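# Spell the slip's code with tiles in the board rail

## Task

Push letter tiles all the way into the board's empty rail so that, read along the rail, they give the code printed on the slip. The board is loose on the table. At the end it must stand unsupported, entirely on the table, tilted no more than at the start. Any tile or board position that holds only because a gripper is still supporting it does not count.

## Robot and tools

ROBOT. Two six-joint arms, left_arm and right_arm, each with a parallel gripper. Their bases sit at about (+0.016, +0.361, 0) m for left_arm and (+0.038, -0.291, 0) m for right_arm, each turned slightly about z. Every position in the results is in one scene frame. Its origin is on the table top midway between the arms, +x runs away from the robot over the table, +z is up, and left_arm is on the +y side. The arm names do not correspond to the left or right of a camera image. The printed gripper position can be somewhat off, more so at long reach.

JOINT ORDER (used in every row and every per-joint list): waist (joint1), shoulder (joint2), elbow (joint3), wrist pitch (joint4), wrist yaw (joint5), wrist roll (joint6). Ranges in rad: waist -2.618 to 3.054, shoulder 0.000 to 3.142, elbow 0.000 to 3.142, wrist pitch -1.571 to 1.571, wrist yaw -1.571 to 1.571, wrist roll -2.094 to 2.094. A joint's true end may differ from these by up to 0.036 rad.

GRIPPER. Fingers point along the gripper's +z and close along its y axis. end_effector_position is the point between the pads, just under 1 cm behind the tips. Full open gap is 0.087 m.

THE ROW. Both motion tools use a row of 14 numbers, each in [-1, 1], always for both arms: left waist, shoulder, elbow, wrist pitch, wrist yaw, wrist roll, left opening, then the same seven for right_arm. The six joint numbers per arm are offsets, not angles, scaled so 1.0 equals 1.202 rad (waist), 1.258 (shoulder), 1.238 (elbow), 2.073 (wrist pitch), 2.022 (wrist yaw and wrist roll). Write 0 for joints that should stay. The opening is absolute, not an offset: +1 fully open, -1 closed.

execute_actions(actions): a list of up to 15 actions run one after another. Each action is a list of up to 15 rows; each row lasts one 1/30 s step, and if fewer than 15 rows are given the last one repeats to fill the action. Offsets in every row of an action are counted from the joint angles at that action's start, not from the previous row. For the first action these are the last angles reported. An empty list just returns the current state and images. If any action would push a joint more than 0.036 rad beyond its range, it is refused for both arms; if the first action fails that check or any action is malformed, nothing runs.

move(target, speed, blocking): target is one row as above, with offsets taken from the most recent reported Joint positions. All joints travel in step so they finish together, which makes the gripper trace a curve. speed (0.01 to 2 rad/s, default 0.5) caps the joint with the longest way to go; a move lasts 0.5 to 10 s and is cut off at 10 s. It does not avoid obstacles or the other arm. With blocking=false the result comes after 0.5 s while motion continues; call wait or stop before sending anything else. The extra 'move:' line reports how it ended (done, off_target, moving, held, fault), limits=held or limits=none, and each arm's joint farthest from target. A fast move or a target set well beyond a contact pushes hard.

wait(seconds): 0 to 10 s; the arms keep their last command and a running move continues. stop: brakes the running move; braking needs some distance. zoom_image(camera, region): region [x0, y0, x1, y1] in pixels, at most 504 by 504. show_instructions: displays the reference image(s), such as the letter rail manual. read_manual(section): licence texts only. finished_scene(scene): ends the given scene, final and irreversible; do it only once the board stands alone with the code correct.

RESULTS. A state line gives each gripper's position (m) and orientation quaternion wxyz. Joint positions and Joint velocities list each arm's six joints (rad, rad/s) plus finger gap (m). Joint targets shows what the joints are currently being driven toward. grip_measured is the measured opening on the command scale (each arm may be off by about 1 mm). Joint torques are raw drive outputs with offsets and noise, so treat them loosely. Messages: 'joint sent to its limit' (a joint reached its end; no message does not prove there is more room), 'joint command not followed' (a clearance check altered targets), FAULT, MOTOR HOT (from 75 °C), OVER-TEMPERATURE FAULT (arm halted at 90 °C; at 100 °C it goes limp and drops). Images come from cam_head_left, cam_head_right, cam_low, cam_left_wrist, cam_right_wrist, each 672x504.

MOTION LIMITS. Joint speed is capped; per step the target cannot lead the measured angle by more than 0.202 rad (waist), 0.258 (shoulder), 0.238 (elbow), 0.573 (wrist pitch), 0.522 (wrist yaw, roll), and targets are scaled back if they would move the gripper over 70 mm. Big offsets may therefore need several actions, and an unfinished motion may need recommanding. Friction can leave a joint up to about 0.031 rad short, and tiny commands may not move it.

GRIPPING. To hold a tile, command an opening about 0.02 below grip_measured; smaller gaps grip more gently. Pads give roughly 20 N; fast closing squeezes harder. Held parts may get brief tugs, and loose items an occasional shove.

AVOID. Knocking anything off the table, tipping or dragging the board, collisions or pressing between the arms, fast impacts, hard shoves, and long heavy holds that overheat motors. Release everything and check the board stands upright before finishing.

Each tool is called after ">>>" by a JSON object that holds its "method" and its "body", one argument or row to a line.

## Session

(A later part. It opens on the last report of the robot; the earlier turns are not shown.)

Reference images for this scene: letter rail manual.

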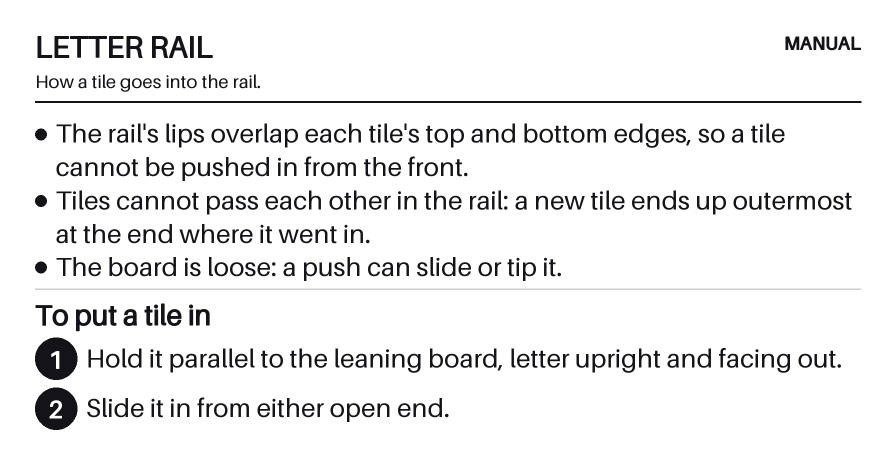

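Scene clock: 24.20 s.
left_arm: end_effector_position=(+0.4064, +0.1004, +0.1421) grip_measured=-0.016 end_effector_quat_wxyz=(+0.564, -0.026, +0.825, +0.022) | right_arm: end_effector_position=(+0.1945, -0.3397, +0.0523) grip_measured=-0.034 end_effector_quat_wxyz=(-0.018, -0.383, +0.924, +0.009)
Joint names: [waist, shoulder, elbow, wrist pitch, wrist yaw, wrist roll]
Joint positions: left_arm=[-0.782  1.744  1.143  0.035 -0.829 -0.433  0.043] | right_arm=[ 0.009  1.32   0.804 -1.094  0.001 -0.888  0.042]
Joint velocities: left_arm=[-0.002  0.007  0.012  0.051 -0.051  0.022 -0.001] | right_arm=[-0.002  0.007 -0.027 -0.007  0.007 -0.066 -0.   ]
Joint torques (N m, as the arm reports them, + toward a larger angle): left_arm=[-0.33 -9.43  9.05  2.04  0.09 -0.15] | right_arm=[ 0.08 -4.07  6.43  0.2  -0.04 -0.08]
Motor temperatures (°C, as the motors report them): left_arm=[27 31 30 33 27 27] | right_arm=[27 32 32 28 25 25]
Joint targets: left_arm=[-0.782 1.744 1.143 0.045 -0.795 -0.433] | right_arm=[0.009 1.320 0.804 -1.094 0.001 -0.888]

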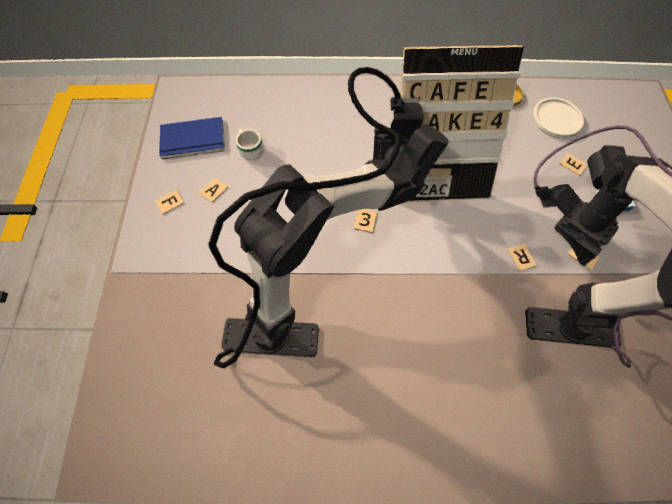

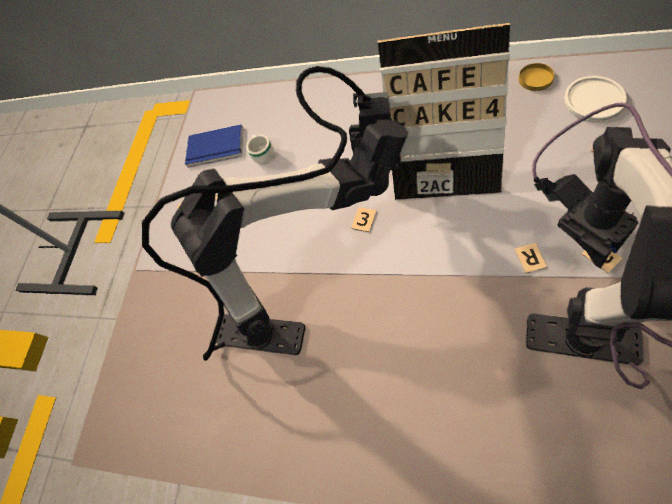

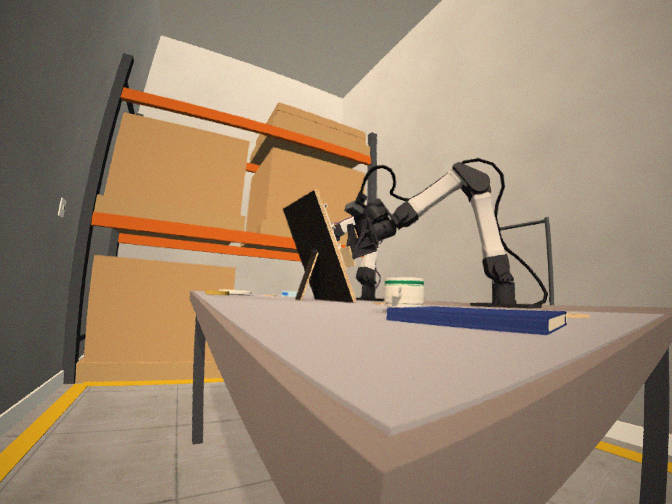

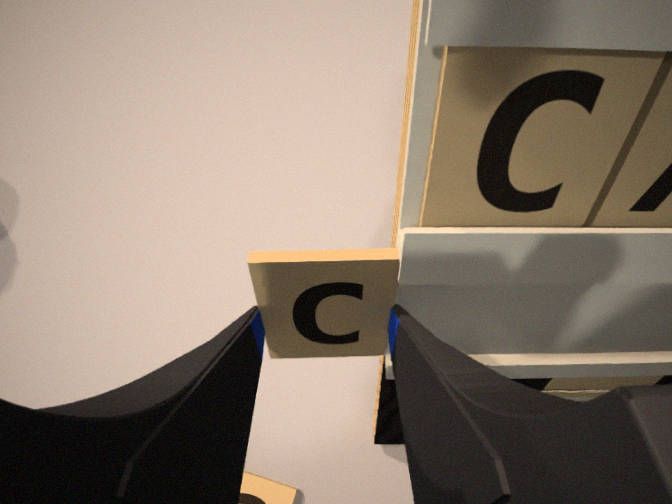

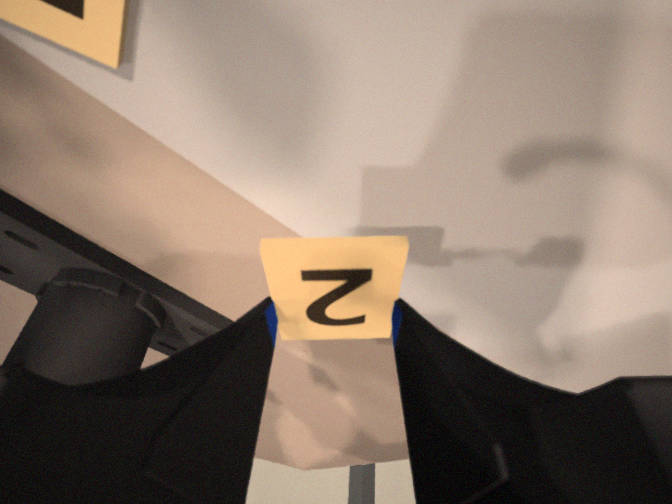

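>>> {"method": "zoom_image", "body": {
  "camera": "cam_low",
  "region": [325,235,370,275]
}}

>>> {"method": "zoom_image", "body": {
  "camera": "cam_left_wrist",
  "region": [320,210,500,390]
}}

Region (325, 235, 370, 275) of cam_low's 672x504 image, scaled by 11.200, with more detail than that image has.

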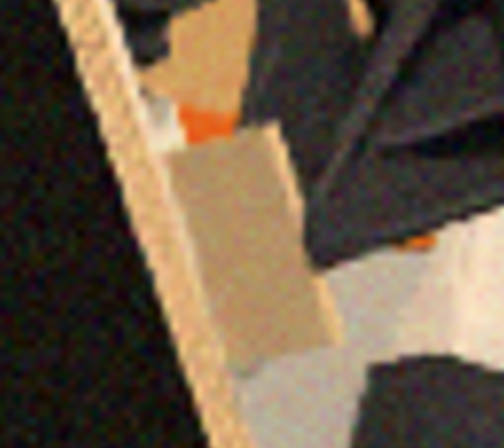

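Region (320, 210, 500, 390) of cam_left_wrist's 672x504 image, scaled by 2.800, with more detail than that image has.

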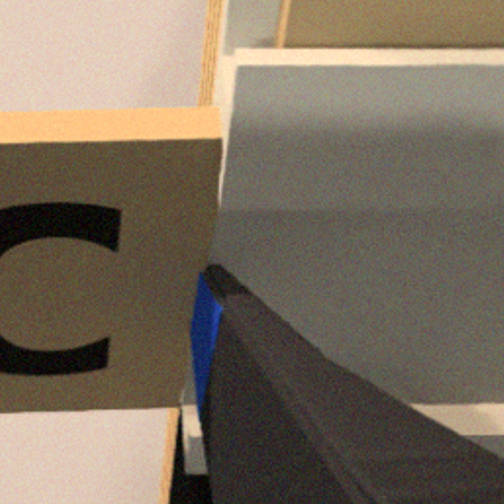

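>>> {"method": "move", "body": {
  "target": [0.025,-0.017,0.040,-0.056,0.031,-0.019,-0.12,0,0,0,0,0,0,-0.12],
  "speed": 0.2
}}

>>> {"method": "zoom_image", "body": {
  "camera": "cam_low",
  "region": [325,235,370,275]
}}

Scene clock: 25.77 s.
left_arm: end_effector_position=(+0.4054, +0.1042, +0.1423) grip_measured=-0.016 end_effector_quat_wxyz=(+0.542, -0.026, +0.840, +0.016) | right_arm: end_effector_position=(+0.1945, -0.3397, +0.0523) grip_measured=-0.034 end_effector_quat_wxyz=(-0.018, -0.383, +0.924, +0.009)
Joint names: [waist, shoulder, elbow, wrist pitch, wrist yaw, wrist roll]
Joint positions: left_arm=[-0.762  1.733  1.176 -0.062 -0.78  -0.465  0.043] | right_arm=[ 0.009  1.32   0.804 -1.094  0.001 -0.888  0.042]
Joint velocities: left_arm=[ 0.007  0.002 -0.007 -0.022 -0.007  0.051 -0.   ] | right_arm=[-0.007 -0.027  0.002 -0.037 -0.037  0.007 -0.   ]
Joint torques (N m, as the arm reports them, + toward a larger angle): left_arm=[  0.36 -10.17  10.74   1.75  -0.12  -0.2 ] | right_arm=[ 0.09 -4.1   6.26  0.16 -0.04 -0.12]
Motor temperatures (°C, as the motors report them): left_arm=[27 32 30 33 27 27] | right_arm=[27 32 32 28 25 25]
Joint targets: left_arm=[-0.752 1.723 1.192 -0.081 -0.766 -0.471] | right_arm=[0.009 1.320 0.804 -1.094 0.001 -0.888]
move: done; limits=none; left_arm: farthest joint: the wrist pitch, 0.019 radians from its target (0.116 radians at the start); right_arm: farthest joint: the waist, 0.000 radians from its target (0.000 radians at the start)

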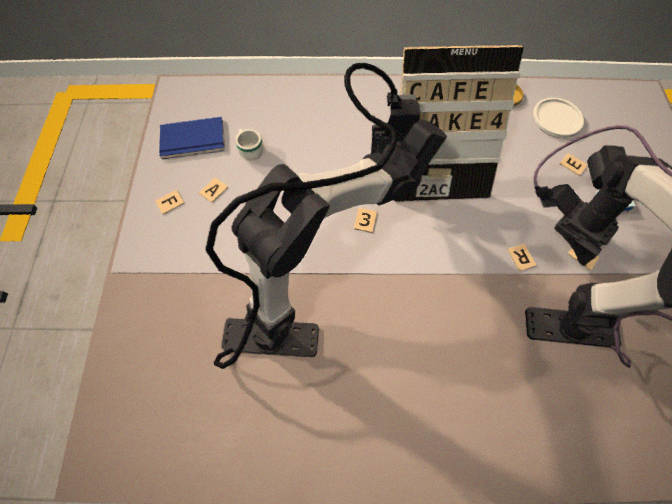

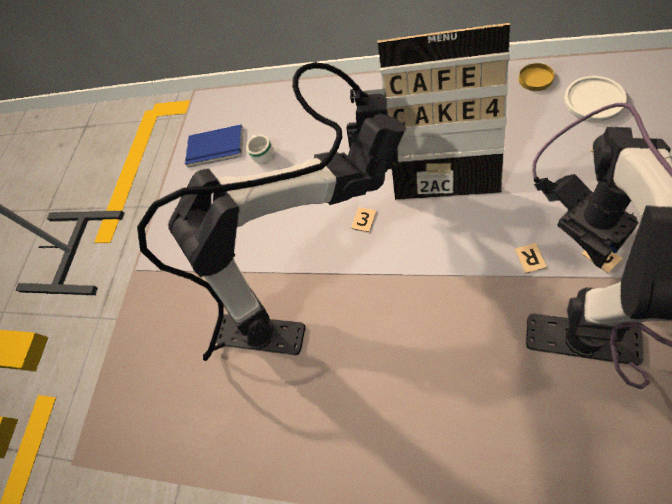

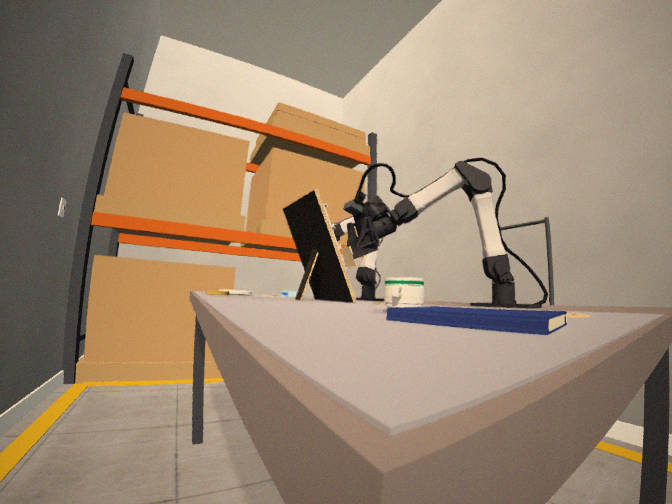

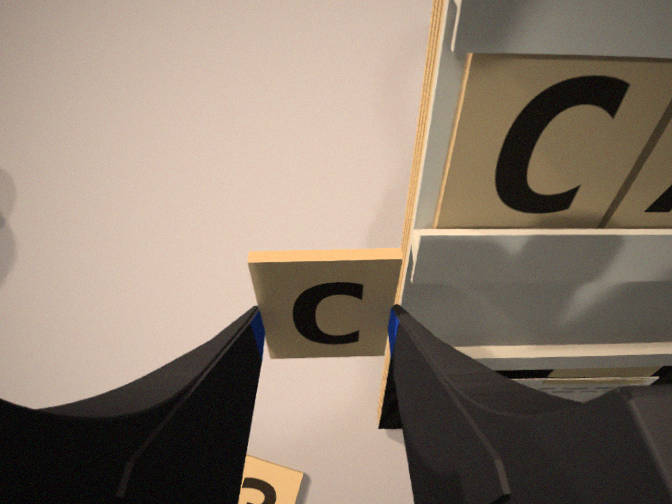

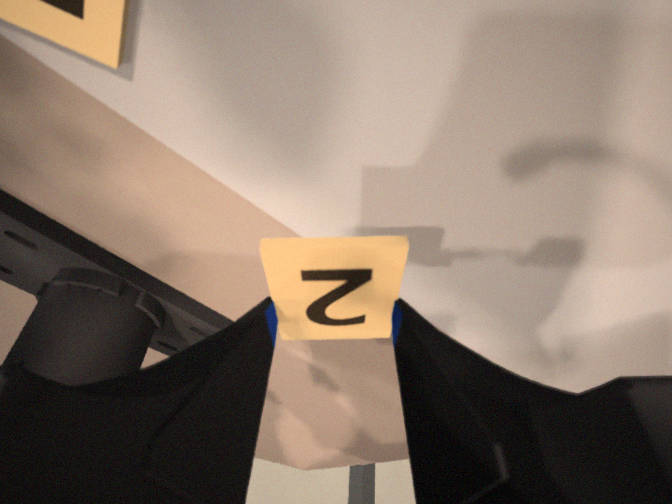

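Region (325, 235, 370, 275) of cam_low's 672x504 image, scaled by 11.200, with more detail than that image has.

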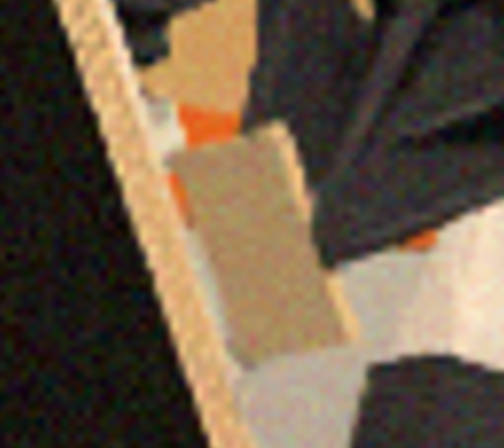

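Parallel now. Swing in with q5 (drops slightly too).

>>> {"method": "move", "body": {
  "target": [0,0,0,0.003,0.026,0.008,-0.12,0,0,0,0,0,0,-0.12],
  "speed": 0.1
}}

>>> {"method": "zoom_image", "body": {
  "camera": "cam_low",
  "region": [325,235,370,275]
}}

Scene clock: 26.83 s.
left_arm: end_effector_position=(+0.4044, +0.0980, +0.1409) grip_measured=-0.016 end_effector_quat_wxyz=(+0.537, -0.014, +0.844, +0.002) | right_arm: end_effector_position=(+0.1945, -0.3397, +0.0523) grip_measured=-0.034 end_effector_quat_wxyz=(-0.018, -0.383, +0.924, +0.009)
Joint names: [waist, shoulder, elbow, wrist pitch, wrist yaw, wrist roll]
Joint positions: left_arm=[-0.762  1.733  1.176 -0.056 -0.742 -0.455  0.043] | right_arm=[ 0.009  1.32   0.804 -1.094  0.001 -0.888  0.042]
Joint velocities: left_arm=[-0.007 -0.012 -0.012 -0.022 -0.022  0.022  0.   ] | right_arm=[ 0.002  0.007  0.012 -0.022  0.022 -0.037 -0.   ]
Joint torques (N m, as the arm reports them, + toward a larger angle): left_arm=[-0.32 -9.41  9.16  1.95 -0.1  -0.09] | right_arm=[-0.07 -4.3   6.2   0.18 -0.04 -0.11]
Motor temperatures (°C, as the motors report them): left_arm=[27 32 30 33 27 27] | right_arm=[27 32 32 28 25 25]
Joint targets: left_arm=[-0.762 1.733 1.176 -0.056 -0.727 -0.449] | right_arm=[0.009 1.320 0.804 -1.094 0.001 -0.888]
move: done; limits=none; left_arm: farthest joint: the wrist yaw, 0.015 radians from its target (0.052 radians at the start); right_arm: farthest joint: the waist, 0.000 radians from its target (0.000 radians at the start)

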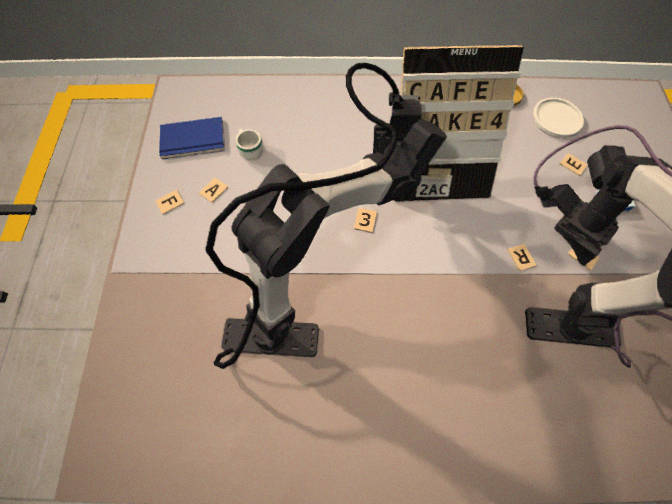

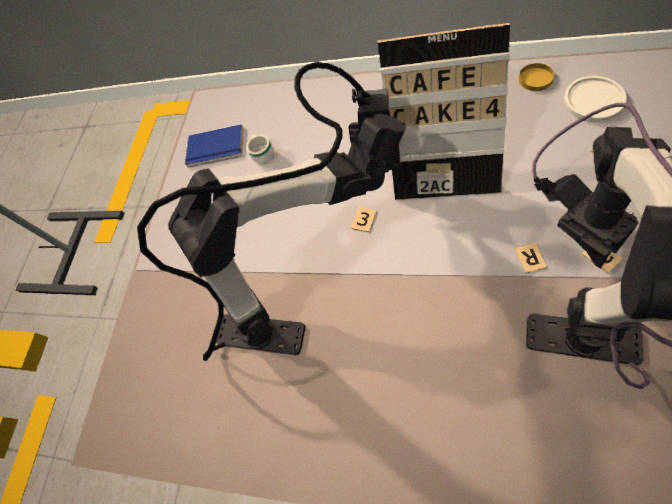

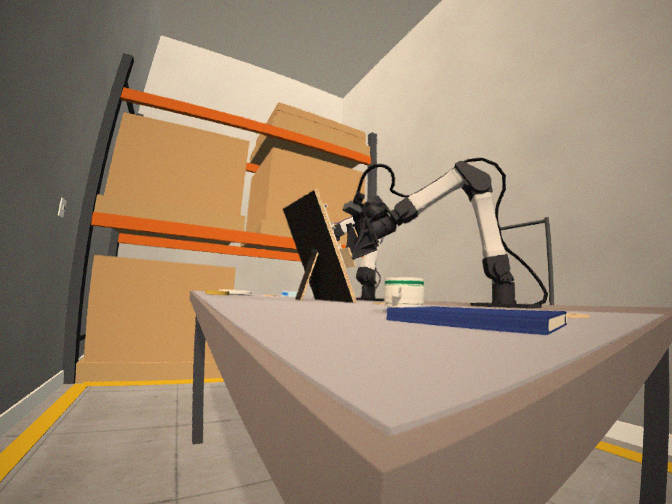

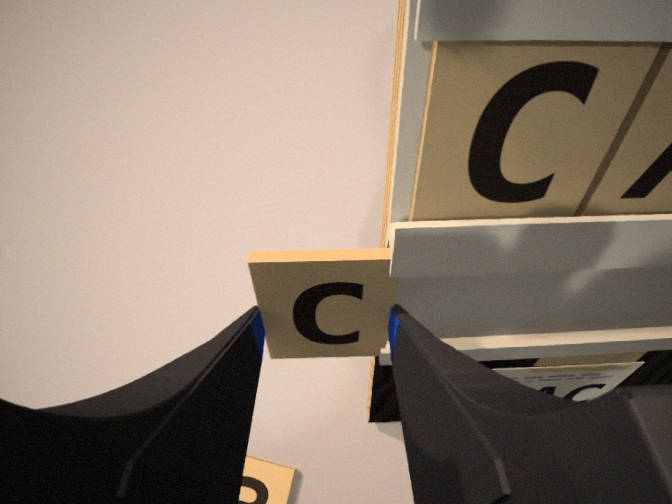

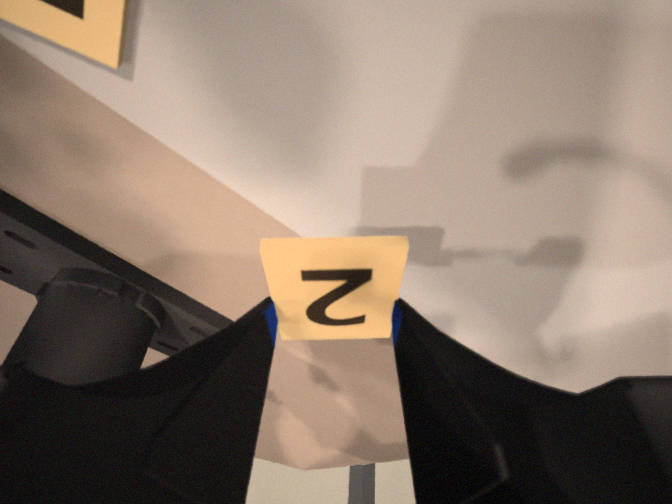

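Region (325, 235, 370, 275) of cam_low's 672x504 image, scaled by 11.200, with more detail than that image has.

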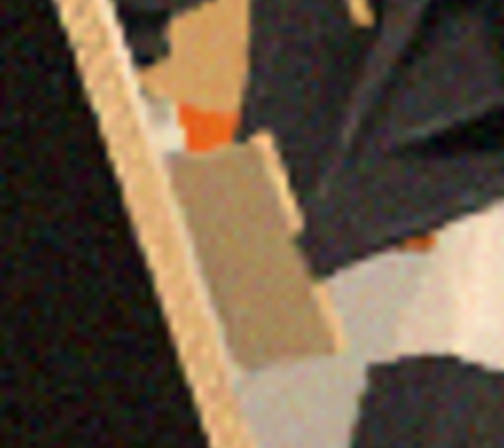

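>>> {"method": "move", "body": {
  "target": [-0.053,0.089,0.109,-0.038,-0.039,-0.030,-0.12,0,0,0,0,0,0,-0.12],
  "speed": 0.2
}}

Scene clock: 28.23 s.
left_arm: end_effector_position=(+0.4058, +0.0696, +0.1425) grip_measured=-0.016 end_effector_quat_wxyz=(+0.541, -0.023, +0.840, +0.008) | right_arm: end_effector_position=(+0.1945, -0.3397, +0.0523) grip_measured=-0.034 end_effector_quat_wxyz=(-0.018, -0.383, +0.924, +0.009)
Joint names: [waist, shoulder, elbow, wrist pitch, wrist yaw, wrist roll]
Joint positions: left_arm=[-0.817  1.823  1.294 -0.115 -0.81  -0.51   0.043] | right_arm=[ 0.009  1.32   0.804 -1.094  0.001 -0.888  0.042]
Joint velocities: left_arm=[ 0.017 -0.022 -0.027 -0.037  0.022  0.022  0.001] | right_arm=[-0.007  0.017 -0.007 -0.022  0.007  0.037  0.001]
Joint torques (N m, as the arm reports them, + toward a larger angle): left_arm=[-0.95 -8.49 10.86  1.69 -0.39 -0.19] | right_arm=[-0.1  -3.92  6.43  0.2  -0.11 -0.09]
Motor temperatures (°C, as the motors report them): left_arm=[27 32 31 33 27 27] | right_arm=[27 32 32 28 25 25]
Joint targets: left_arm=[-0.826 1.845 1.311 -0.134 -0.821 -0.516] | right_arm=[0.009 1.320 0.804 -1.094 0.001 -0.888]
move: off_target (left_arm); limits=none; left_arm: farthest joint: the shoulder, 0.022 radians from its target (0.112 radians at the start); right_arm: farthest joint: the waist, 0.000 radians from its target (0.000 radians at the start)

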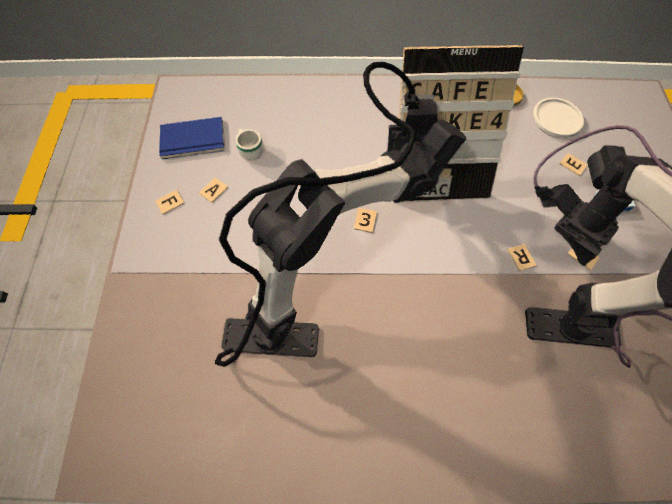

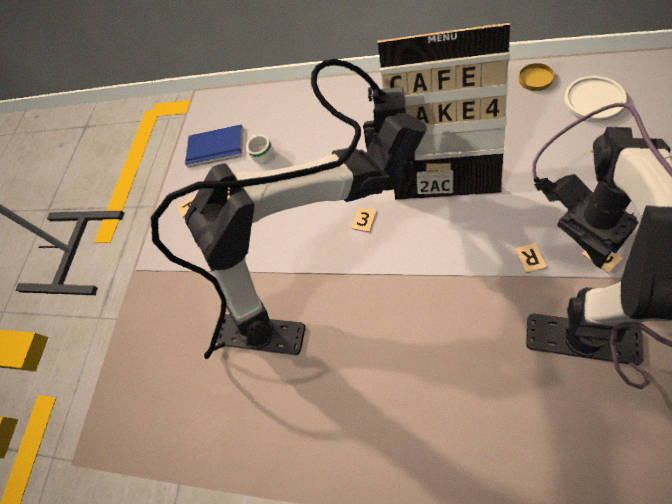

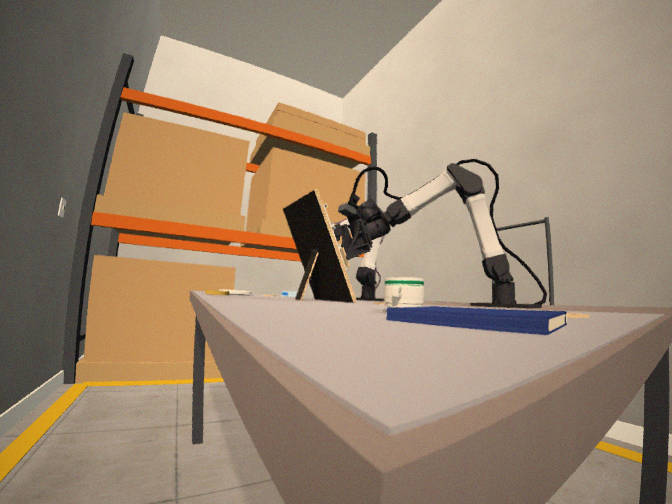

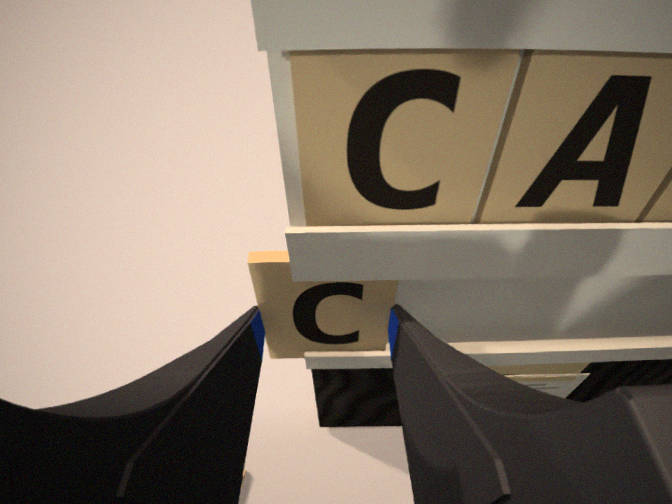

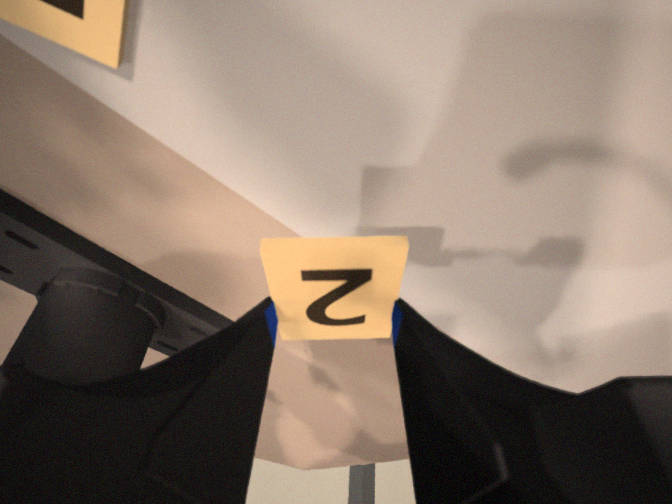

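>>> {"method": "move", "body": {
  "target": [-0.045,0.096,0.126,-0.047,-0.028,-0.024,-0.12,0,0,0,0,0,0,-0.12],
  "speed": 0.3
}}

>>> {"method": "move", "body": {
  "target": [-0.045,-0.065,-0.06,0,-0.022,0,0.25,0,0,0,0,0,0,-0.12],
  "speed": 0.2
}}

Scene clock: 29.47 s.
left_arm: end_effector_position=(+0.4074, +0.0390, +0.1423) grip_measured=-0.016 end_effector_quat_wxyz=(+0.542, -0.024, +0.840, +0.012) | right_arm: end_effector_position=(+0.1945, -0.3397, +0.0523) grip_measured=-0.034 end_effector_quat_wxyz=(-0.018, -0.383, +0.924, +0.009)
Joint names: [waist, shoulder, elbow, wrist pitch, wrist yaw, wrist roll]
Joint positions: left_arm=[-0.863  1.921  1.432 -0.189 -0.853 -0.553  0.043] | right_arm=[ 0.009  1.32   0.804 -1.094  0.001 -0.888  0.042]
Joint velocities: left_arm=[-0.002 -0.007 -0.007  0.007 -0.007 -0.022  0.   ] | right_arm=[ 0.002 -0.007 -0.002  0.022  0.007  0.007 -0.   ]
Joint torques (N m, as the arm reports them, + toward a larger angle): left_arm=[-0.94 -9.47 10.95  1.61 -0.47 -0.19] | right_arm=[-0.17 -4.05  6.34  0.13 -0.11 -0.11]
Motor temperatures (°C, as the motors report them): left_arm=[27 32 31 33 27 27] | right_arm=[27 32 32 28 25 25]
Joint targets: left_arm=[-0.871 1.943 1.450 -0.212 -0.867 -0.558] | right_arm=[0.009 1.320 0.804 -1.094 0.001 -0.888]
move: off_target (left_arm); limits=none; left_arm: farthest joint: the wrist pitch, 0.023 radians from its target (0.097 radians at the start); right_arm: farthest joint: the waist, 0.000 radians from its target (0.000 radians at the start)

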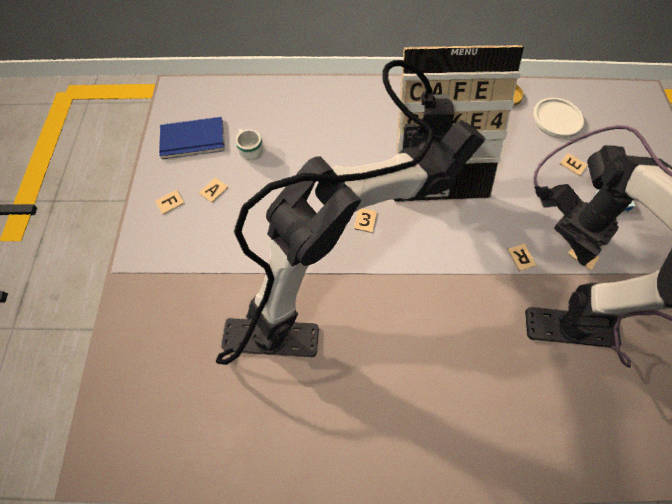

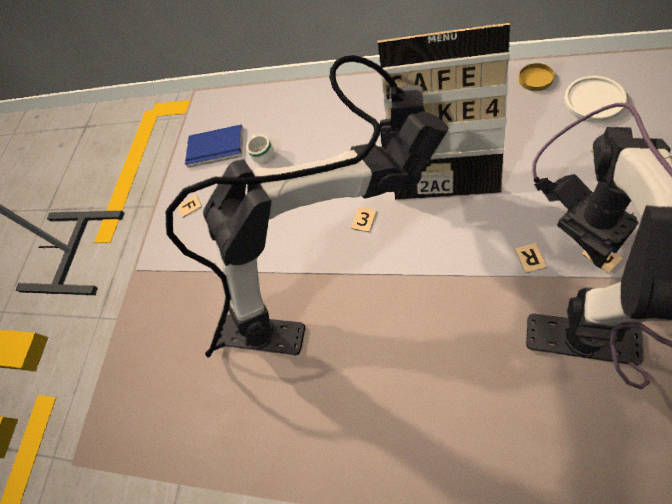

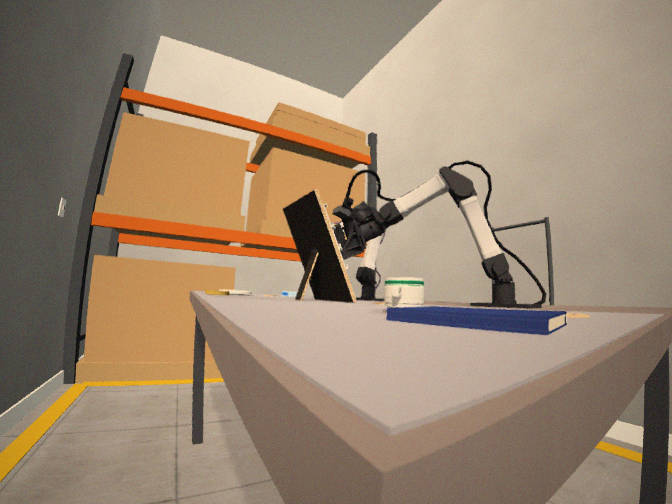

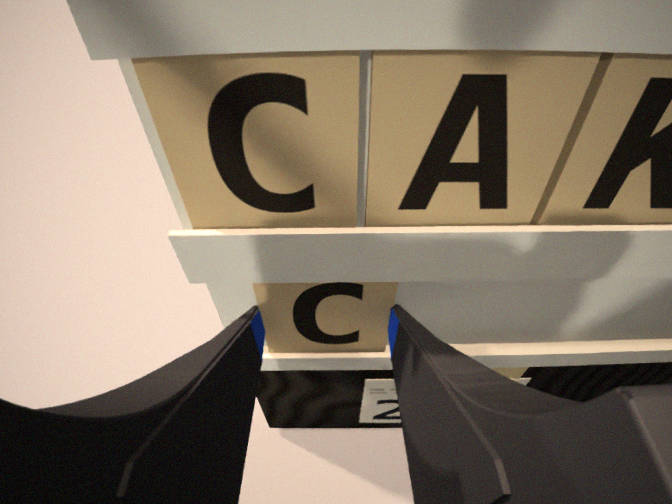

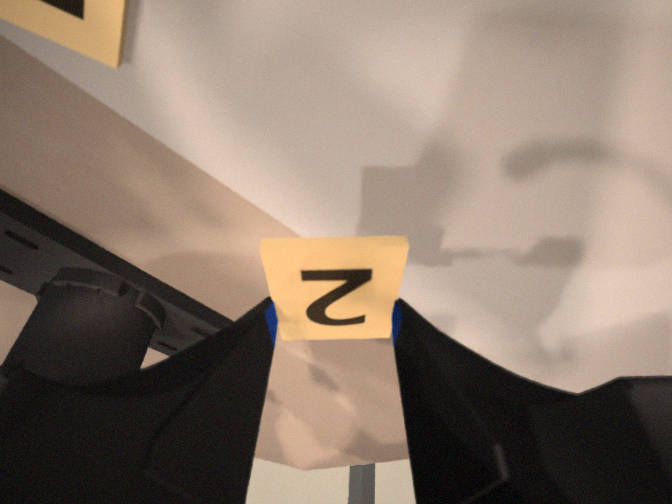

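Scene clock: 30.40 s.
left_arm: end_effector_position=(+0.3867, +0.0366, +0.1611) grip_measured=+0.250 end_effector_quat_wxyz=(+0.556, -0.019, +0.831, +0.001) | right_arm: end_effector_position=(+0.1945, -0.3397, +0.0523) grip_measured=-0.034 end_effector_quat_wxyz=(-0.018, -0.383, +0.924, +0.009)
Joint names: [waist, shoulder, elbow, wrist pitch, wrist yaw, wrist roll]
Joint positions: left_arm=[-0.91   1.848  1.384 -0.186 -0.887 -0.553  0.055] | right_arm=[ 0.009  1.32   0.804 -1.094  0.001 -0.888  0.042]
Joint velocities: left_arm=[ 0.002  0.012  0.007  0.022 -0.022  0.022 -0.001] | right_arm=[-0.002  0.012  0.007 -0.007  0.022 -0.051 -0.   ]
Joint torques (N m, as the arm reports them, + toward a larger angle): left_arm=[ -0.87 -11.27   6.65   1.81  -0.4   -0.14] | right_arm=[-0.15 -4.02  6.38  0.17 -0.06 -0.08]
Motor temperatures (°C, as the motors report them): left_arm=[27 33 31 33 27 27] | right_arm=[27 32 32 28 25 25]
Joint targets: left_arm=[-0.918 1.840 1.358 -0.189 -0.897 -0.553] | right_arm=[0.009 1.320 0.804 -1.094 0.001 -0.888]
move: off_target (left_arm); limits=none; left_arm: farthest joint: the elbow, 0.027 radians from its target (0.074 radians at the start); right_arm: farthest joint: the waist, 0.000 radians from its target (0.000 radians at the start)

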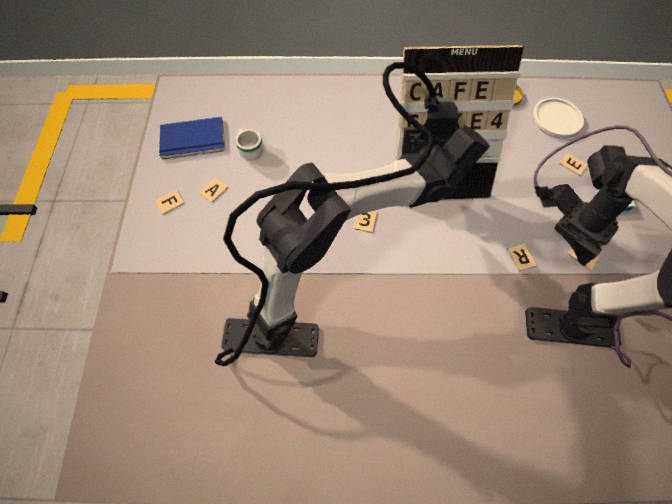

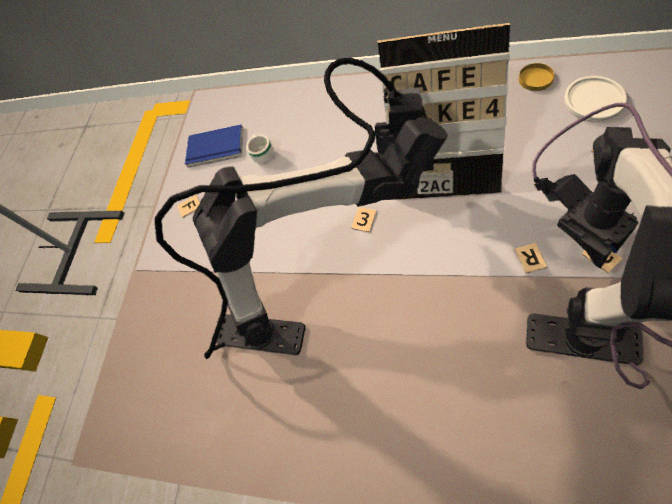

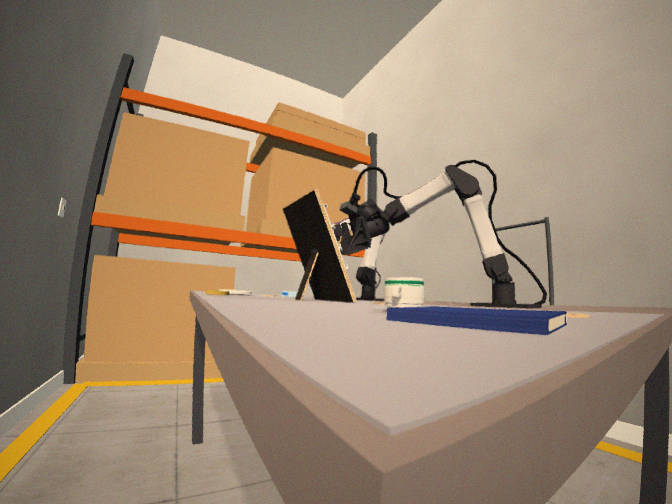

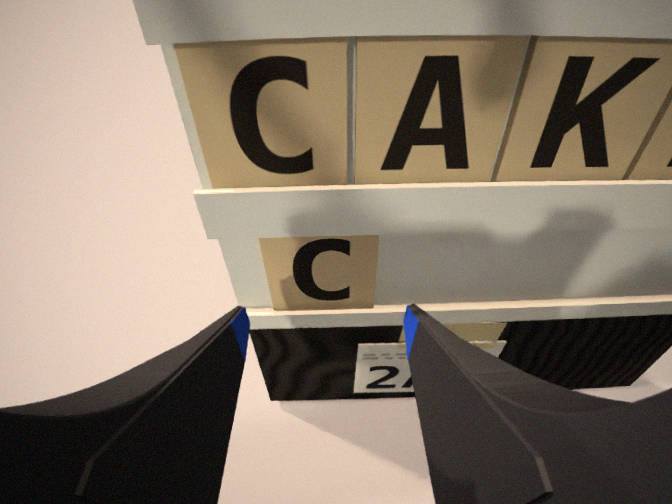

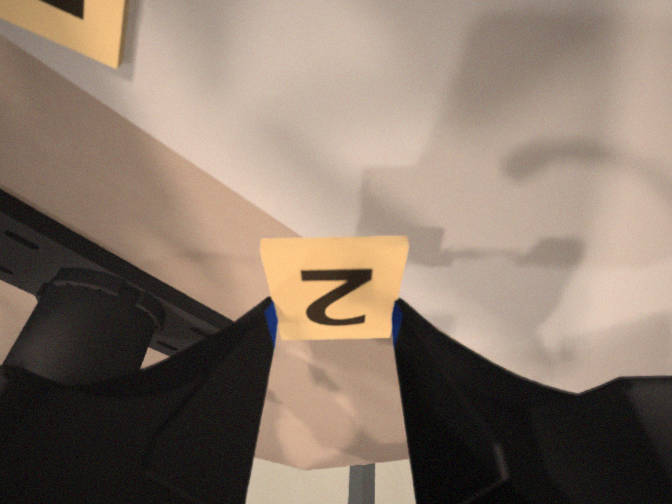

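>>> {"method": "move", "body": {
  "target": [0.2,-0.35,-0.25,-0.3,0.1,0.09,0.9,0.5,0,0.05,0,0,0,-0.12],
  "speed": 1.2
}}

Scene clock: 32.10 s.
left_arm: end_effector_position=(+0.3017, +0.2385, +0.1424) grip_measured=+0.900 end_effector_quat_wxyz=(+0.359, +0.086, +0.914, +0.169) | right_arm: end_effector_position=(+0.2085, -0.2365, +0.0627) grip_measured=-0.034 end_effector_quat_wxyz=(-0.005, +0.636, -0.772, +0.001)
Joint names: [waist, shoulder, elbow, wrist pitch, wrist yaw, wrist roll]
Joint positions: left_arm=[-0.678  1.418  1.1   -0.79  -0.7   -0.378  0.083] | right_arm=[ 0.602  1.32   0.852 -1.094  0.001 -0.888  0.042]
Joint velocities: left_arm=[-0.012  0.022  0.002 -0.022 -0.095  0.037 -0.   ] | right_arm=[-0.002  0.002 -0.002  0.066  0.037 -0.007 -0.   ]
Joint torques (N m, as the arm reports them, + toward a larger angle): left_arm=[ 0.26 -6.77  6.37  1.19 -0.21 -0.1 ] | right_arm=[ 0.69 -4.55  7.68  0.22 -0.1  -0.06]
Motor temperatures (°C, as the motors report them): left_arm=[27 33 31 33 27 27] | right_arm=[27 32 32 28 25 25]
Joint targets: left_arm=[-0.670 1.408 1.075 -0.808 -0.685 -0.371] | right_arm=[0.610 1.320 0.866 -1.094 0.001 -0.888]
move: off_target (left_arm); limits=none; left_arm: farthest joint: the elbow, 0.026 radians from its target (0.310 radians at the start); right_arm: farthest joint: the elbow, 0.013 radians from its target (0.062 radians at the start)

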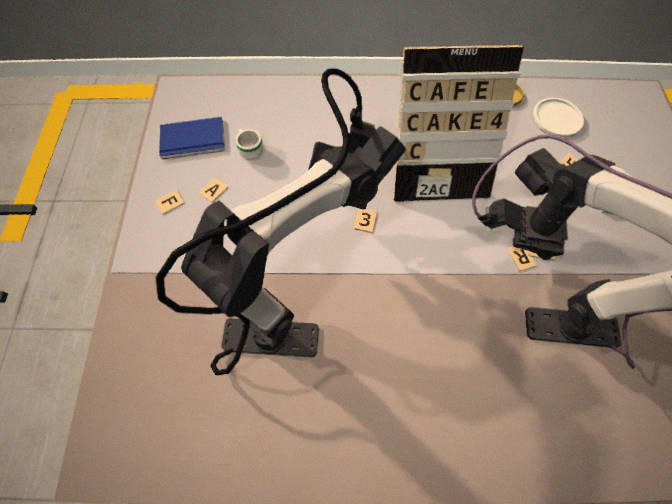

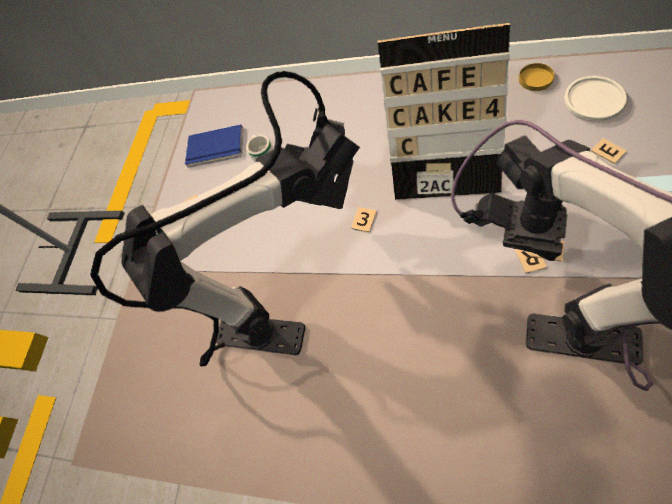

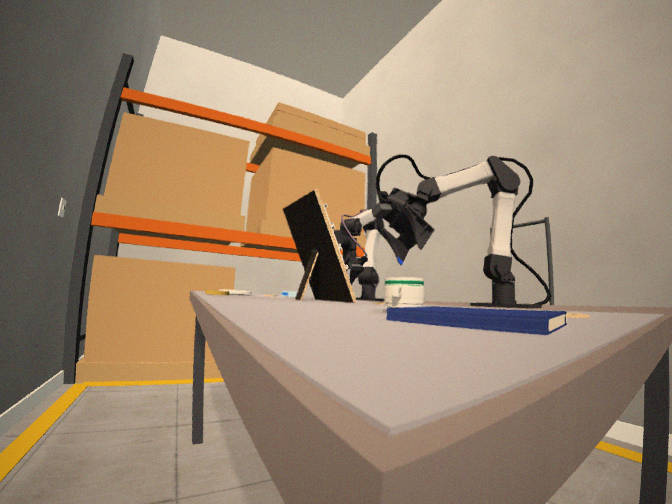

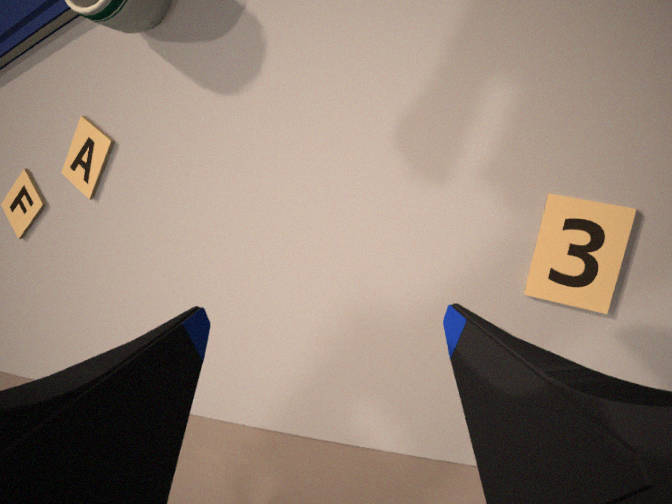

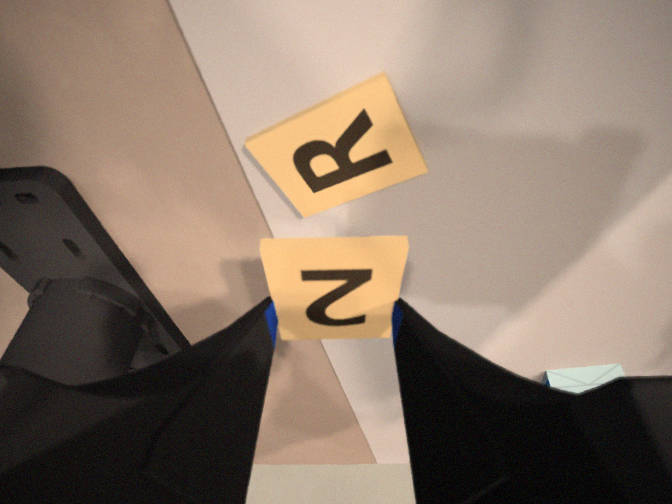

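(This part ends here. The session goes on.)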